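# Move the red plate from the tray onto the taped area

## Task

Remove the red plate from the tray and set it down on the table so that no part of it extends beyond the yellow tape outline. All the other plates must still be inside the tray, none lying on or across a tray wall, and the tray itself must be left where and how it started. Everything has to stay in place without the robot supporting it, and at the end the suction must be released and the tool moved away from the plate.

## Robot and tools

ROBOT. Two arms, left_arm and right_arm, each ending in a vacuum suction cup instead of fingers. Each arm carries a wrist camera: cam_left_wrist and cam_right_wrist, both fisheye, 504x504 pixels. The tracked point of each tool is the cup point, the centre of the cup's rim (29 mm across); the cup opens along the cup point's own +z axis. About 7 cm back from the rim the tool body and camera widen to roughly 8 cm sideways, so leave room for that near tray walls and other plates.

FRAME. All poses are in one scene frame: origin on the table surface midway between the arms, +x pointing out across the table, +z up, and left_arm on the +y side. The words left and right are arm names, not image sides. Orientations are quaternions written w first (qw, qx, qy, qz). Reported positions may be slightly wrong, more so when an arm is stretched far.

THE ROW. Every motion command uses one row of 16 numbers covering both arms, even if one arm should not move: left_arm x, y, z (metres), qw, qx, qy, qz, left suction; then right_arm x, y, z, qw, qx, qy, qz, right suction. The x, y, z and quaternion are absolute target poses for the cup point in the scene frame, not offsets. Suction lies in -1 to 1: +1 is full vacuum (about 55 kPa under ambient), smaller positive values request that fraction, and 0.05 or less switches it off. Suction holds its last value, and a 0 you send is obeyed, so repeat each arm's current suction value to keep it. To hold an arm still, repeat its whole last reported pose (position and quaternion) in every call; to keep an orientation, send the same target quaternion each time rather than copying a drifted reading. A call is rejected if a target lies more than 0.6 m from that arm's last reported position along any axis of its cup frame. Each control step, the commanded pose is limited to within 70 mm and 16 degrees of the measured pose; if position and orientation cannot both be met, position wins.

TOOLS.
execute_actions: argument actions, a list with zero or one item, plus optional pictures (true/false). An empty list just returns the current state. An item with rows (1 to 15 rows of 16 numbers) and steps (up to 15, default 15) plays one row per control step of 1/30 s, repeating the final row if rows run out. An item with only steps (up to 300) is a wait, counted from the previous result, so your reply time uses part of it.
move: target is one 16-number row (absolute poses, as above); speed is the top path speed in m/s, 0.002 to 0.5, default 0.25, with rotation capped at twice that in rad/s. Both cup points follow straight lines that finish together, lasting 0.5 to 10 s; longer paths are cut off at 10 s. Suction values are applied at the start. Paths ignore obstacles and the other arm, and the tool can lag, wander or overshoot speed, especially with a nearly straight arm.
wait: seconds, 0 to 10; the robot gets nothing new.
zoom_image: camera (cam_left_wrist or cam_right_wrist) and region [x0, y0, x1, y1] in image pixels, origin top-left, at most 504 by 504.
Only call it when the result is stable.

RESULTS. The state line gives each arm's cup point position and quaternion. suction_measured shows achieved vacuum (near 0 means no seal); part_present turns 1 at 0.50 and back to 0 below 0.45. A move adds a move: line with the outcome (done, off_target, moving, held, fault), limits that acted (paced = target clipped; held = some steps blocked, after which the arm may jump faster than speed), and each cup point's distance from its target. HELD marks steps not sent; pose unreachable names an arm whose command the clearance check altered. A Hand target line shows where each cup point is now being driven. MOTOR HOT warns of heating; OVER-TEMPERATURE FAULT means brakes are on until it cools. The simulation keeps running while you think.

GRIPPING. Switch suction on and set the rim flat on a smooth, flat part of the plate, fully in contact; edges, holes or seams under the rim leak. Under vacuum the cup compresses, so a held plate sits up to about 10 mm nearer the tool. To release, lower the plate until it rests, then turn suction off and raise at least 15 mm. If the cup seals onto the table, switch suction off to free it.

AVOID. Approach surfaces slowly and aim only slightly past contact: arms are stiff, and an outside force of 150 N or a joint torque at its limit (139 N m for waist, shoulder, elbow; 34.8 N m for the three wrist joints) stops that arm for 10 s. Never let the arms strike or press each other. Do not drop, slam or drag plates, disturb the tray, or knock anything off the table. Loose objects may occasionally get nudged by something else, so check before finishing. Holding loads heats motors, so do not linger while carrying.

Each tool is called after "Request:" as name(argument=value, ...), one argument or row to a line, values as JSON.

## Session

Request:
execute_actions(
  actions=[],
)

Scene clock: 0.00 s of 4900.00 s.
left_arm: end_effector_position=(+0.5480, +0.5207, +0.3376) suction_measured=0.00 part_present=0 end_effector_quat_wxyz=(-0.004, -0.264, +0.965, -0.001) | right_arm: end_effector_position=(+0.4886, -0.3187, +0.3416) suction_measured=0.00 part_present=0 end_effector_quat_wxyz=(+0.001, +0.198, +0.980, +0.002)
Joint positions: left_arm=[ 0.262  0.135  0.189  0.002 -1.634  0.26 ] | right_arm=[ 0.266  0.128  0.192 -0.001 -1.631 -0.785]
Joint velocities: left_arm=[-0.     0.     0.     0.001 -0.    -0.   ] | right_arm=[ 0.    -0.     0.    -0.    -0.     0.002]
Hand target (left_arm): +0.548, +0.521, +0.338; -0.004, -0.264, +0.965, -0.001
Hand target (right_arm): +0.489, -0.319, +0.342; +0.001, +0.198, +0.980, +0.002
camera_calibration (this result's frames):
cam_left_wrist: T_world_to_cam=[[0.475012, -0.879466, 0.0300426, 0.195653], [-0.823048, -0.431942, 0.368806, 0.559675], [-0.311376, -0.199914, -0.929021, 0.689094], [0, 0, 0, 1]] pos_world=[0.582269, 0.551577, 0.427892]
cam_right_wrist: T_world_to_cam=[[-0.450154, -0.892871, -0.0119216, -0.0495943], [-0.842047, 0.420011, 0.338448, 0.445914], [-0.297184, 0.162392, -0.940909, 0.624039], [0, 0, 0, 1]] pos_world=[0.53861, -0.33291, 0.435654]

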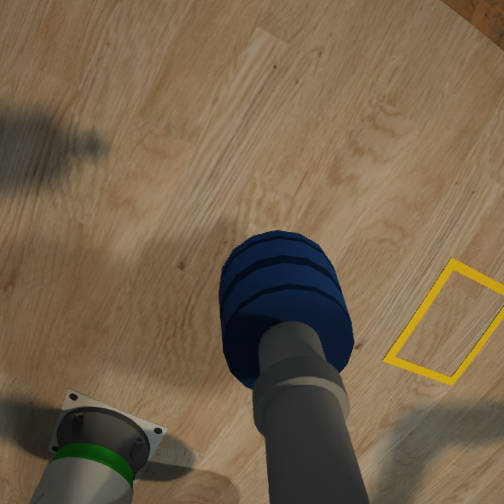

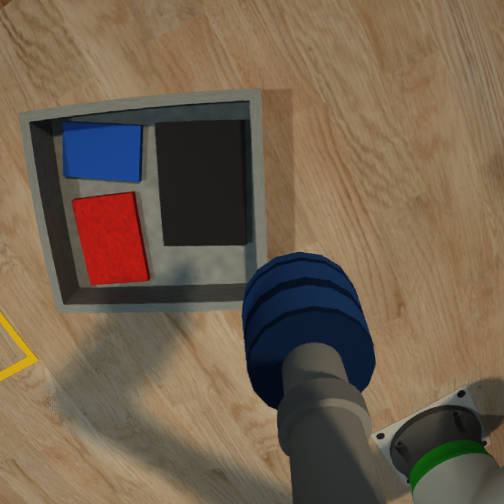

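Request:
move(
  target=[0.548,0.521,0.338,-0.004,-0.264,0.965,-0.001,0,0.492,-0.125,0.11,0,0.174,0.985,0,0],
  speed=0.35,
)

Request:
move(
  target=[0.548,0.521,0.338,-0.004,-0.264,0.965,-0.001,0,0.492,-0.125,0.026,0,0.174,0.985,0,0],
  speed=0.1,
)

Scene clock: 5.60 s of 4900.00 s.
left_arm: end_effector_position=(+0.5480, +0.5210, +0.3380) suction_measured=0.00 part_present=0 end_effector_quat_wxyz=(-0.004, -0.264, +0.965, -0.001) | right_arm: end_effector_position=(+0.4920, -0.1247, +0.1102) suction_measured=0.00 part_present=0 end_effector_quat_wxyz=(-0.000, +0.174, +0.985, +0.000)
Joint positions: left_arm=[ 0.262  0.134  0.19   0.002 -1.634  0.26 ] | right_arm=[ 0.586  0.384 -0.041 -0.001 -1.146 -1.055]
Joint velocities: left_arm=[ 0.     0.001  0.     0.001 -0.001  0.001] | right_arm=[ 0.     0.001  0.     0.001  0.001 -0.001]
Hand target (left_arm): +0.548, +0.521, +0.338; -0.004, -0.264, +0.965, -0.001
Hand target (right_arm): +0.492, -0.125, +0.110; -0.001, +0.174, +0.985, +0.000
Off the commanded pose (left_arm): 0.000 m, 0 deg.
Off the commanded pose (right_arm): 0.000 m, 0 deg.
After step 90, 1.27 s passed at rest.
move: done
camera_calibration (this result's frames):
cam_left_wrist: T_world_to_cam=[[0.475193, -0.879378, 0.0297822, 0.195864], [-0.823074, -0.432293, 0.368337, 0.56001], [-0.311032, -0.199544, -0.929215, 0.689191], [0, 0, 0, 1]] pos_world=[0.582217, 0.551851, 0.428302]
cam_right_wrist: T_world_to_cam=[[-0.405582, -0.914018, -0.00859336, 0.0973684], [-0.860451, 0.378607, 0.340999, 0.449182], [-0.308425, 0.145697, -0.940025, 0.379249], [0, 0, 0, 1]] pos_world=[0.54296, -0.136323, 0.20417]

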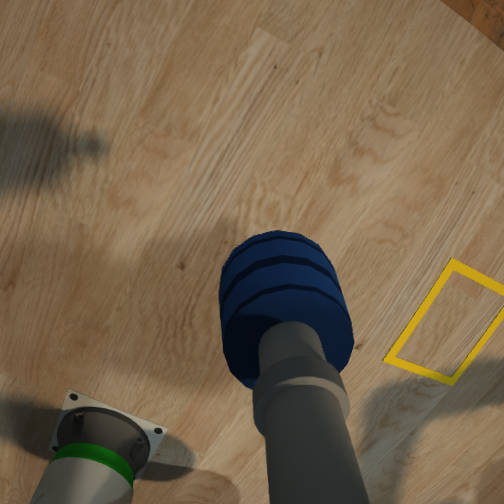

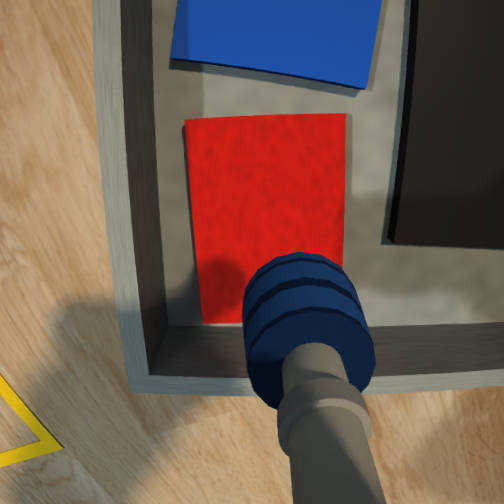

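Scene clock: 6.73 s of 4900.00 s.
left_arm: end_effector_position=(+0.5480, +0.5210, +0.3380) suction_measured=0.00 part_present=0 end_effector_quat_wxyz=(-0.004, -0.264, +0.965, -0.001) | right_arm: end_effector_position=(+0.4922, -0.1248, +0.0260) suction_measured=0.00 part_present=0 end_effector_quat_wxyz=(+0.000, +0.174, +0.985, -0.000)
Joint positions: left_arm=[ 0.262  0.134  0.19   0.002 -1.634  0.26 ] | right_arm=[ 0.587  0.486 -0.118  0.    -0.967 -1.056]
Joint velocities: left_arm=[-0.    -0.002  0.002 -0.001 -0.    -0.001] | right_arm=[-0.     0.001  0.    -0.     0.    -0.   ]
Hand target (left_arm): +0.548, +0.521, +0.338; -0.004, -0.264, +0.965, -0.001
Hand target (right_arm): +0.492, -0.125, +0.026; +0.000, +0.174, +0.985, -0.000
Off the commanded pose (left_arm): 0.000 m, 0 deg.
Off the commanded pose (right_arm): 0.000 m, 0 deg.
move: done
camera_calibration (this result's frames):
cam_left_wrist: T_world_to_cam=[[0.475193, -0.879378, 0.0297795, 0.195867], [-0.823074, -0.432295, 0.368334, 0.56001], [-0.311031, -0.19954, -0.929217, 0.689191], [0, 0, 0, 1]] pos_world=[0.582215, 0.551851, 0.428304]
cam_right_wrist: T_world_to_cam=[[-0.405208, -0.914187, -0.00824771, 0.0964331], [-0.860935, 0.378538, 0.339853, 0.478394], [-0.307567, 0.144812, -0.940442, 0.29967], [0, 0, 0, 1]] pos_world=[0.54311, -0.136328, 0.120034]

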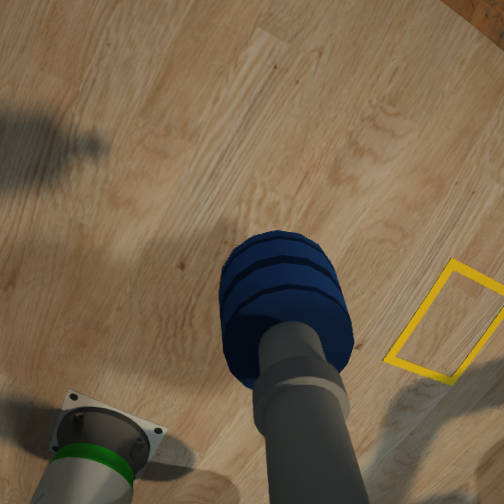

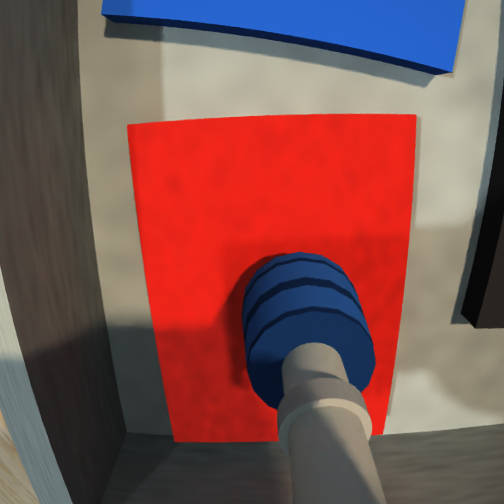

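Request:
move(
  target=[0.548,0.521,0.338,-0.004,-0.264,0.965,-0.001,0,0.494,-0.122,0.012,0,0.174,0.985,0,1],
  speed=0.02,
)

Request:
wait(
  seconds=1,
)

Scene clock: 9.23 s of 4900.00 s.
left_arm: end_effector_position=(+0.5480, +0.5210, +0.3380) suction_measured=0.00 part_present=0 end_effector_quat_wxyz=(-0.004, -0.264, +0.965, -0.001) | right_arm: end_effector_position=(+0.4940, -0.1220, +0.0120) suction_measured=0.54 part_present=1 end_effector_quat_wxyz=(-0.000, +0.174, +0.985, +0.000)
Joint positions: left_arm=[ 0.262  0.134  0.19   0.002 -1.634  0.26 ] | right_arm=[ 0.588  0.512 -0.117 -0.    -0.942 -1.057]
Joint velocities: left_arm=[-0.    -0.     0.    -0.001  0.    -0.   ] | right_arm=[ 0.     0.     0.    -0.     0.001  0.001]
Hand target (left_arm): +0.548, +0.521, +0.338; -0.004, -0.264, +0.965, -0.001
Hand target (right_arm): +0.494, -0.122, +0.012; +0.000, +0.174, +0.985, -0.000
Off the commanded pose (left_arm): 0.000 m, 0 deg.
Off the commanded pose (right_arm): 0.000 m, 0 deg.
move: done
camera_calibration (this result's frames):
cam_left_wrist: T_world_to_cam=[[0.475193, -0.879378, 0.0297796, 0.195867], [-0.823075, -0.432295, 0.368334, 0.56001], [-0.311031, -0.19954, -0.929217, 0.689191], [0, 0, 0, 1]] pos_world=[0.582215, 0.551851, 0.428304]
cam_right_wrist: T_world_to_cam=[[-0.405106, -0.914232, -0.0082719, 0.0996239], [-0.860934, 0.378412, 0.339995, 0.483598], [-0.307704, 0.144855, -0.940391, 0.286682], [0, 0, 0, 1]] pos_world=[0.544917, -0.133447, 0.105996]

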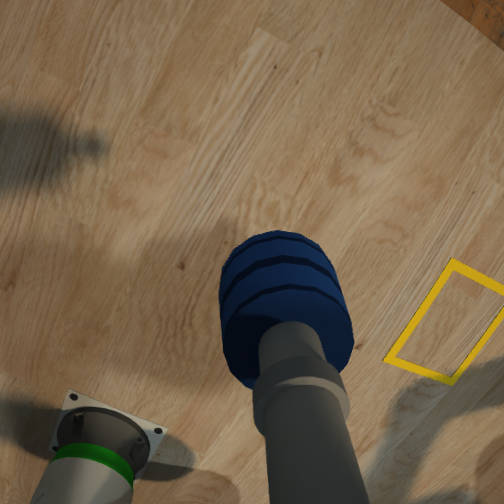

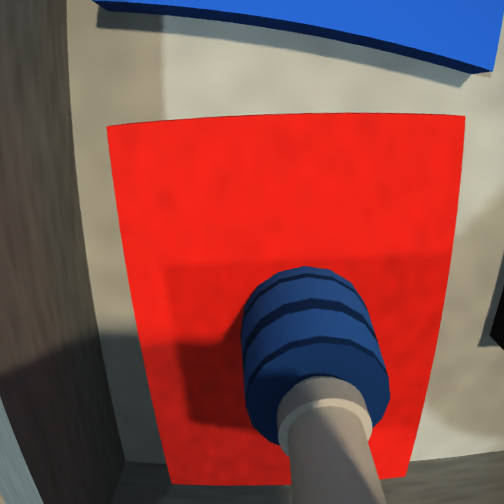

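Scene clock: 10.23 s of 4900.00 s.
left_arm: end_effector_position=(+0.5480, +0.5210, +0.3380) suction_measured=0.00 part_present=0 end_effector_quat_wxyz=(-0.004, -0.264, +0.965, -0.001) | right_arm: end_effector_position=(+0.4940, -0.1220, +0.0120) suction_measured=0.99 part_present=1 end_effector_quat_wxyz=(-0.000, +0.174, +0.985, +0.000)
Joint positions: left_arm=[ 0.262  0.134  0.19   0.002 -1.634  0.26 ] | right_arm=[ 0.588  0.512 -0.117 -0.    -0.942 -1.057]
Joint velocities: left_arm=[-0.001  0.     0.001 -0.    -0.    -0.001] | right_arm=[-0.001 -0.    -0.    -0.    -0.    -0.001]
Hand target (left_arm): +0.548, +0.521, +0.338; -0.004, -0.264, +0.965, -0.001
Hand target (right_arm): +0.494, -0.122, +0.012; +0.000, +0.174, +0.985, -0.000
Off the commanded pose (left_arm): 0.000 m, 0 deg.
Off the commanded pose (right_arm): 0.000 m, 0 deg.
Steps of this call (steps 1 to 30: nothing new was sent). Readings (end_effector_position | what the end effector reports):
1: left_arm (+0.5480, +0.5210, +0.3380) | right_arm (+0.4940, -0.1220, +0.0120) | left_arm suction_measured=0.00 part_present=0 | right_arm suction_measured=0.59 part_present=1
2: left_arm (+0.5480, +0.5210, +0.3380) | right_arm (+0.4940, -0.1220, +0.0120) | left_arm suction_measured=0.00 part_present=0 | right_arm suction_measured=0.64 part_present=1
4: left_arm (+0.5480, +0.5210, +0.3380) | right_arm (+0.4940, -0.1220, +0.0120) | left_arm suction_measured=0.00 part_present=0 | right_arm suction_measured=0.73 part_present=1
8: left_arm (+0.5480, +0.5210, +0.3380) | right_arm (+0.4940, -0.1220, +0.0120) | left_arm suction_measured=0.00 part_present=0 | right_arm suction_measured=0.85 part_present=1
30: the state above
camera_calibration (this result's frames):
cam_left_wrist: T_world_to_cam=[[0.475193, -0.879378, 0.0297795, 0.195867], [-0.823075, -0.432295, 0.368334, 0.56001], [-0.311031, -0.19954, -0.929217, 0.689191], [0, 0, 0, 1]] pos_world=[0.582215, 0.551851, 0.428304]
cam_right_wrist: T_world_to_cam=[[-0.405104, -0.914233, -0.0082625, 0.0996221], [-0.860932, 0.378413, 0.339999, 0.483598], [-0.307712, 0.144848, -0.94039, 0.286677], [0, 0, 0, 1]] pos_world=[0.544916, -0.133447, 0.105988]

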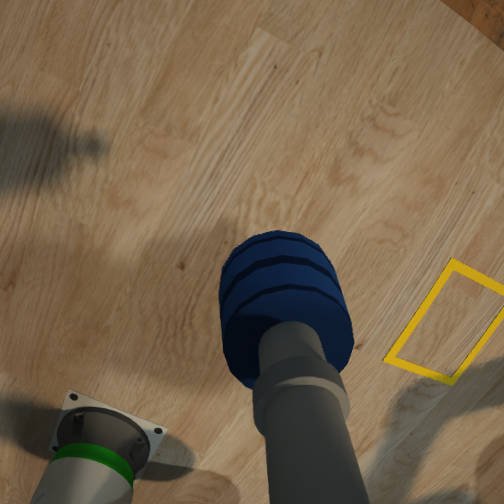

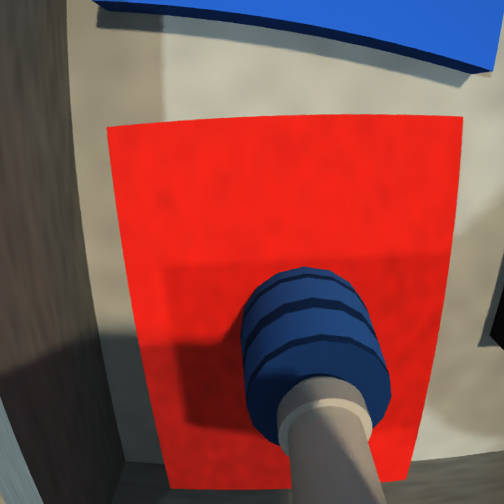

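Request:
move(
  target=[0.548,0.521,0.338,-0.004,-0.264,0.965,-0.001,0,0.5,-0.125,0.11,0,0.174,0.985,0,1],
  speed=0.12,
)

Request:
move(
  target=[0.548,0.521,0.338,-0.004,-0.264,0.965,-0.001,0,0.475,0.162,0.09,0,-0.045,0.999,0,1],
)

Request:
move(
  target=[0.548,0.521,0.338,-0.004,-0.264,0.965,-0.001,0,0.475,0.162,0.02,0,-0.045,0.999,0,1],
  speed=0.12,
)

Scene clock: 13.73 s of 4900.00 s.
left_arm: end_effector_position=(+0.5480, +0.5210, +0.3380) suction_measured=0.00 part_present=0 end_effector_quat_wxyz=(-0.004, -0.264, +0.965, -0.001) | right_arm: end_effector_position=(+0.4998, -0.1252, +0.1100) suction_measured=0.99 part_present=1 end_effector_quat_wxyz=(-0.000, +0.174, +0.985, +0.000)
Joint positions: left_arm=[ 0.262  0.134  0.19   0.002 -1.634  0.26 ] | right_arm=[ 0.577  0.4   -0.02  -0.    -1.151 -1.046]
Joint velocities: left_arm=[ 0.     0.001 -0.001  0.001  0.    -0.   ] | right_arm=[-0.     0.     0.    -0.    -0.    -0.001]
Hand target (left_arm): +0.548, +0.521, +0.338; -0.004, -0.264, +0.965, -0.001
Hand target (right_arm): +0.500, -0.125, +0.110; -0.000, +0.174, +0.985, +0.000
Off the commanded pose (left_arm): 0.000 m, 0 deg.
Off the commanded pose (right_arm): 0.000 m, 0 deg.
move: done
camera_calibration (this result's frames):
cam_left_wrist: T_world_to_cam=[[0.475193, -0.879378, 0.0297796, 0.195866], [-0.823074, -0.432295, 0.368334, 0.56001], [-0.311031, -0.19954, -0.929217, 0.689191], [0, 0, 0, 1]] pos_world=[0.582215, 0.551851, 0.428304]
cam_right_wrist: T_world_to_cam=[[-0.404869, -0.914338, -0.00826129, 0.0997133], [-0.861006, 0.378181, 0.34007, 0.45644], [-0.307814, 0.144797, -0.940364, 0.381068], [0, 0, 0, 1]] pos_world=[0.550666, -0.136622, 0.203945]

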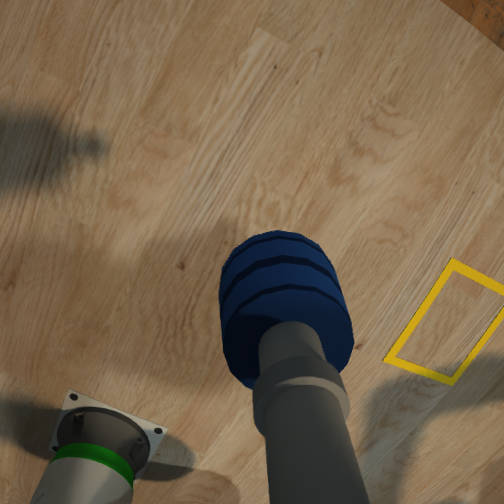

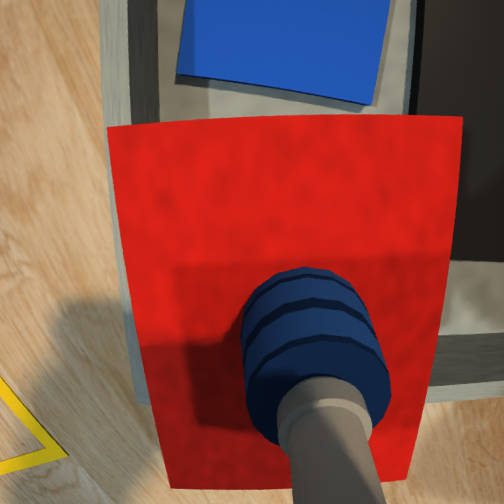

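Scene clock: 15.33 s of 4900.00 s.
left_arm: end_effector_position=(+0.5480, +0.5210, +0.3380) suction_measured=0.00 part_present=0 end_effector_quat_wxyz=(-0.004, -0.264, +0.965, -0.001) | right_arm: end_effector_position=(+0.4741, +0.1620, +0.0905) suction_measured=0.99 part_present=1 end_effector_quat_wxyz=(-0.001, -0.045, +0.999, +0.000)
Joint positions: left_arm=[ 0.262  0.134  0.19   0.002 -1.634  0.26 ] | right_arm=[ 0.905  0.804  0.566 -0.001 -1.333 -0.934]
Joint velocities: left_arm=[ 0.     0.001 -0.001 -0.    -0.    -0.   ] | right_arm=[-0.     0.001  0.001  0.001 -0.001 -0.001]
Hand target (left_arm): +0.548, +0.521, +0.338; -0.004, -0.264, +0.965, -0.001
Hand target (right_arm): +0.474, +0.162, +0.091; -0.001, -0.045, +0.999, +0.000
Off the commanded pose (left_arm): 0.000 m, 0 deg.
Off the commanded pose (right_arm): 0.001 m, 0 deg.
move: done
camera_calibration (this result's frames):
cam_left_wrist: T_world_to_cam=[[0.475193, -0.879378, 0.0297796, 0.195867], [-0.823075, -0.432295, 0.368333, 0.56001], [-0.311031, -0.19954, -0.929217, 0.68919], [0, 0, 0, 1]] pos_world=[0.582215, 0.551851, 0.428304]
cam_right_wrist: T_world_to_cam=[[0.0229366, -0.999698, -0.0088529, 0.162827], [-0.939688, -0.0245808, 0.341147, 0.434778], [-0.341262, 0.000494219, -0.939968, 0.352481], [0, 0, 0, 1]] pos_world=[0.525109, 0.173291, 0.184439]

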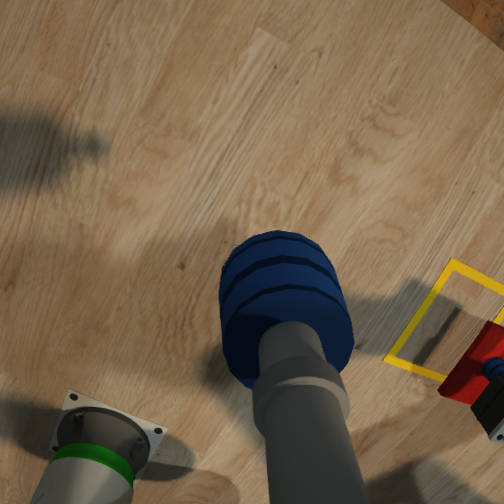

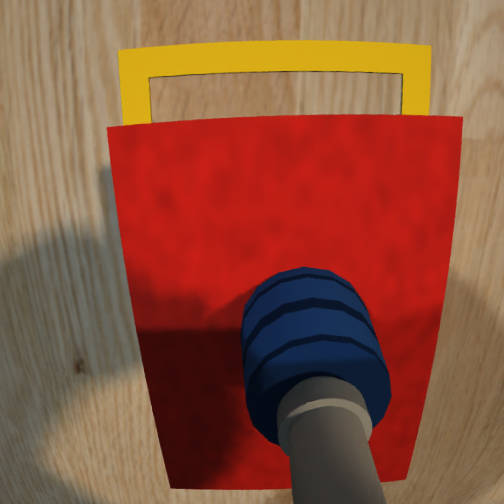

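Scene clock: 16.23 s of 4900.00 s.
left_arm: end_effector_position=(+0.5480, +0.5210, +0.3380) suction_measured=0.00 part_present=0 end_effector_quat_wxyz=(-0.004, -0.264, +0.965, -0.001) | right_arm: end_effector_position=(+0.4751, +0.1622, +0.0200) suction_measured=0.99 part_present=1 end_effector_quat_wxyz=(+0.000, -0.045, +0.999, -0.000)
Joint positions: left_arm=[ 0.262  0.134  0.19   0.002 -1.634  0.26 ] | right_arm=[ 0.904  0.865  0.5    0.    -1.206 -0.934]
Joint velocities: left_arm=[ 0.001  0.     0.    -0.    -0.     0.   ] | right_arm=[ 0.     0.002 -0.     0.    -0.     0.002]
Hand target (left_arm): +0.548, +0.521, +0.338; -0.004, -0.264, +0.965, -0.001
Hand target (right_arm): +0.475, +0.162, +0.020; +0.000, -0.045, +0.999, -0.000
Off the commanded pose (left_arm): 0.000 m, 0 deg.
Off the commanded pose (right_arm): 0.000 m, 0 deg.
move: done
camera_calibration (this result's frames):
cam_left_wrist: T_world_to_cam=[[0.475193, -0.879378, 0.0297794, 0.195867], [-0.823074, -0.432295, 0.368334, 0.560009], [-0.311031, -0.19954, -0.929217, 0.689191], [0, 0, 0, 1]] pos_world=[0.582215, 0.551851, 0.428304]
cam_right_wrist: T_world_to_cam=[[0.0225313, -0.999713, -0.00819362, 0.16247], [-0.940158, -0.0239748, 0.339893, 0.459993], [-0.339992, 0.000045084, -0.940428, 0.286075], [0, 0, 0, 1]] pos_world=[0.526069, 0.173438, 0.114016]

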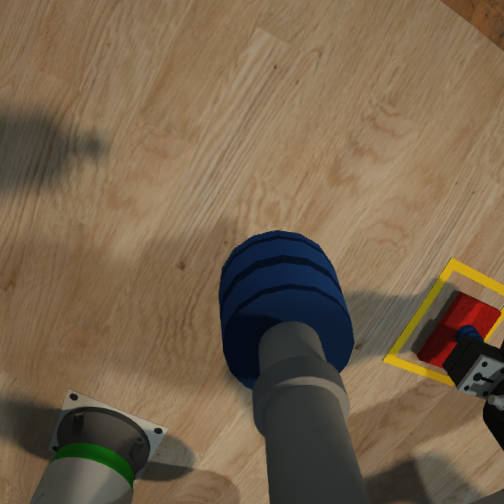

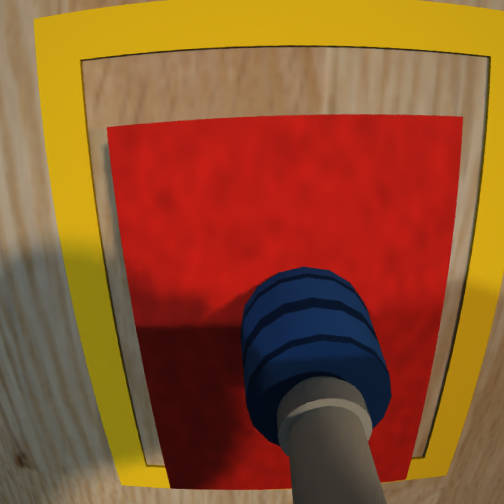

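Request:
move(
  target=[0.548,0.521,0.338,-0.004,-0.264,0.965,-0.001,0,0.479,0.161,0.004,0,-0.045,0.999,0,1],
  speed=0.025,
)

Request:
execute_actions(
  actions=[
    {"rows":[[0.548,0.521,0.338,-0.004,-0.264,0.965,-0.001,0,0.479,0.161,0.004,0,-0.045,0.999,0,0]],"steps":6},
  ],
)

Request:
move(
  target=[0.548,0.521,0.338,-0.004,-0.264,0.965,-0.001,0,0.47,0.11,0.28,0,-0.045,0.999,0,0],
  speed=0.3,
)

Scene clock: 20.77 s of 4900.00 s.
left_arm: end_effector_position=(+0.5480, +0.5210, +0.3380) suction_measured=0.00 part_present=0 end_effector_quat_wxyz=(-0.004, -0.264, +0.965, -0.001) | right_arm: end_effector_position=(+0.4790, +0.1610, +0.0040) suction_measured=0.98 part_present=1 end_effector_quat_wxyz=(+0.000, -0.045, +0.999, -0.000)
Joint positions: left_arm=[ 0.262  0.134  0.19   0.002 -1.634  0.26 ] | right_arm=[ 0.899  0.886  0.497  0.    -1.182 -0.928]
Joint velocities: left_arm=[ 0.    -0.     0.001 -0.001 -0.    -0.   ] | right_arm=[-0.     0.001  0.    -0.001 -0.     0.001]
Hand target (left_arm): +0.548, +0.521, +0.338; -0.004, -0.264, +0.965, -0.001
Hand target (right_arm): +0.479, +0.161, +0.004; +0.000, -0.045, +0.999, -0.000
Off the commanded pose (left_arm): 0.000 m, 0 deg.
Off the commanded pose (right_arm): 0.000 m, 0 deg.
move: done
camera_calibration (this result's frames):
cam_left_wrist: T_world_to_cam=[[0.475193, -0.879378, 0.0297796, 0.195867], [-0.823075, -0.432295, 0.368334, 0.56001], [-0.311031, -0.19954, -0.929217, 0.689191], [0, 0, 0, 1]] pos_world=[0.582215, 0.551851, 0.428304]
cam_right_wrist: T_world_to_cam=[[0.0226182, -0.99971, -0.00824672, 0.161096], [-0.940122, -0.0240747, 0.339987, 0.469061], [-0.340087, 0.000063003, -0.940394, 0.272366], [0, 0, 0, 1]] pos_world=[0.529959, 0.172324, 0.0979845]

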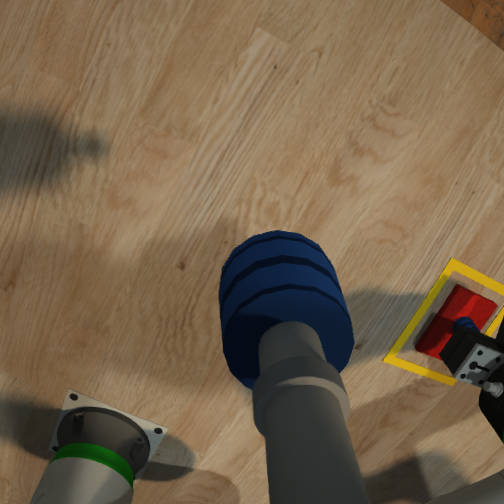

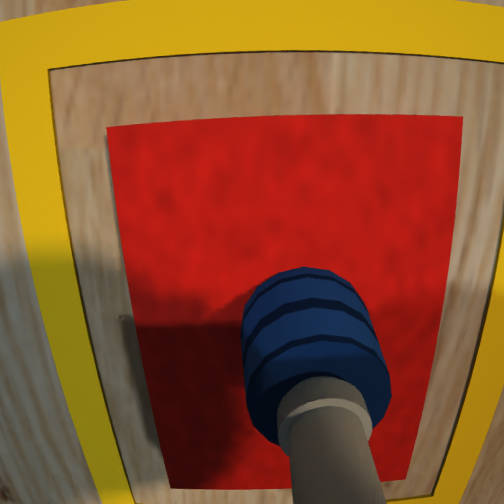

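Scene clock: 20.97 s of 4900.00 s.
left_arm: end_effector_position=(+0.5480, +0.5210, +0.3380) suction_measured=0.00 part_present=0 end_effector_quat_wxyz=(-0.004, -0.264, +0.965, -0.001) | right_arm: end_effector_position=(+0.4790, +0.1610, +0.0039) suction_measured=0.00 part_present=0 end_effector_quat_wxyz=(-0.000, -0.045, +0.999, -0.000)
Joint positions: left_arm=[ 0.262  0.134  0.19   0.002 -1.634  0.26 ] | right_arm=[ 0.899  0.886  0.497  0.    -1.182 -0.928]
Joint velocities: left_arm=[-0.001 -0.001  0.002  0.     0.    -0.   ] | right_arm=[ 0.     0.001 -0.001  0.     0.    -0.001]
Hand target (left_arm): +0.548, +0.521, +0.338; -0.004, -0.264, +0.965, -0.001
Hand target (right_arm): +0.479, +0.161, +0.004; -0.000, -0.045, +0.999, -0.000
Off the commanded pose (left_arm): 0.000 m, 0 deg.
Off the commanded pose (right_arm): 0.000 m, 0 deg.
Steps of this call (steps 1 to 6: all 6 steps of this action). Readings (end_effector_position | what the end effector reports):
1: left_arm (+0.5480, +0.5210, +0.3380) | right_arm (+0.4790, +0.1610, +0.0040) | left_arm suction_measured=0.00 part_present=0 | right_arm suction_measured=0.09 part_present=0
2: left_arm (+0.5480, +0.5210, +0.3380) | right_arm (+0.4790, +0.1611, +0.0040) | left_arm suction_measured=0.00 part_present=0 | right_arm suction_measured=0.00 part_present=0
4: left_arm (+0.5480, +0.5210, +0.3380) | right_arm (+0.4790, +0.1610, +0.0040) | left_arm suction_measured=0.00 part_present=0 | right_arm suction_measured=0.00 part_present=0
6: the state above
camera_calibration (this result's frames):
cam_left_wrist: T_world_to_cam=[[0.475193, -0.879378, 0.0297797, 0.195867], [-0.823075, -0.432295, 0.368333, 0.56001], [-0.311031, -0.19954, -0.929217, 0.68919], [0, 0, 0, 1]] pos_world=[0.582215, 0.551851, 0.428304]
cam_right_wrist: T_world_to_cam=[[0.0226438, -0.99971, -0.00820083, 0.161035], [-0.940111, -0.0240831, 0.340016, 0.469071], [-0.340114, 0.0000104407, -0.940384, 0.272312], [0, 0, 0, 1]] pos_world=[0.52995, 0.172282, 0.0979067]

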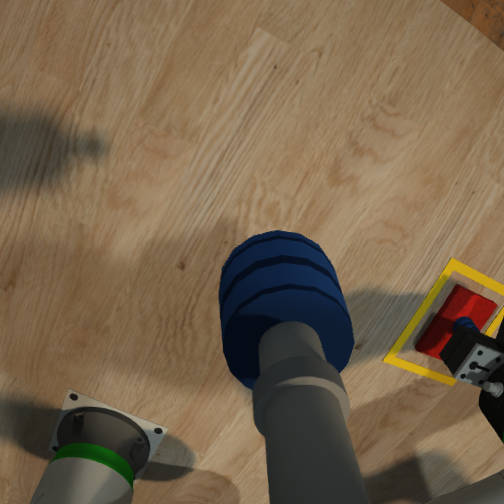

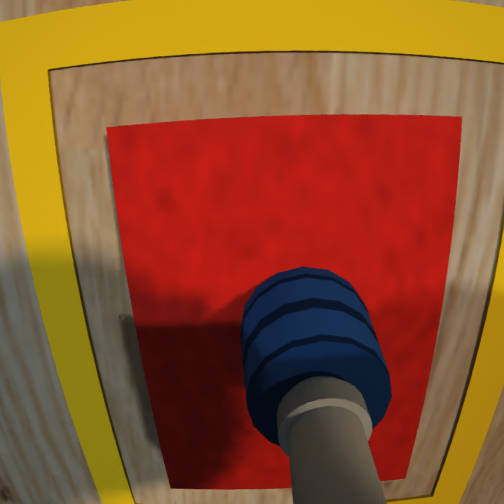

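Scene clock: 22.53 s of 4900.00 s.
left_arm: end_effector_position=(+0.5480, +0.5210, +0.3380) suction_measured=0.00 part_present=0 end_effector_quat_wxyz=(-0.004, -0.264, +0.965, -0.001) | right_arm: end_effector_position=(+0.4697, +0.1093, +0.2798) suction_measured=0.00 part_present=0 end_effector_quat_wxyz=(+0.000, -0.045, +0.999, -0.000)
Joint positions: left_arm=[ 0.262  0.134  0.19   0.002 -1.634  0.26 ] | right_arm=[ 0.87   0.633  0.73   0.    -1.668 -0.899]
Joint velocities: left_arm=[-0.    -0.     0.001 -0.001 -0.001 -0.001] | right_arm=[-0.     0.     0.001 -0.     0.    -0.001]
Hand target (left_arm): +0.548, +0.521, +0.338; -0.004, -0.264, +0.965, -0.001
Hand target (right_arm): +0.470, +0.109, +0.280; +0.000, -0.045, +0.999, +0.000
Off the commanded pose (left_arm): 0.000 m, 0 deg.
Off the commanded pose (right_arm): 0.001 m, 0 deg.
move: done
camera_calibration (this result's frames):
cam_left_wrist: T_world_to_cam=[[0.475193, -0.879378, 0.0297795, 0.195866], [-0.823074, -0.432295, 0.368334, 0.56001], [-0.311031, -0.19954, -0.929217, 0.68919], [0, 0, 0, 1]] pos_world=[0.582215, 0.551851, 0.428304]
cam_right_wrist: T_world_to_cam=[[0.0232202, -0.999697, -0.00821593, 0.111548], [-0.940112, -0.0246303, 0.339976, 0.365323], [-0.340075, -0.000170417, -0.940398, 0.528577], [0, 0, 0, 1]] pos_world=[0.52061, 0.120602, 0.373789]

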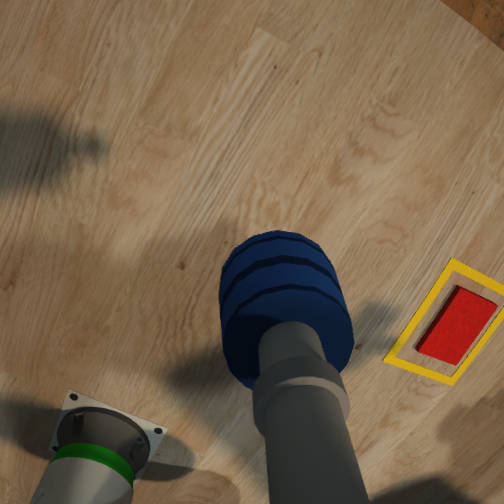

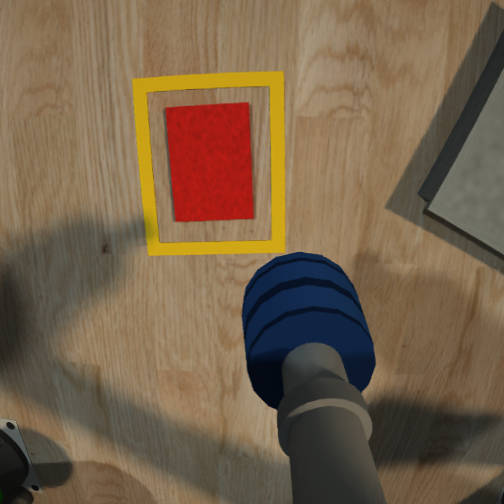

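Request:
finished_scene(
  scene=2,
)

The scene is finished: the task was done.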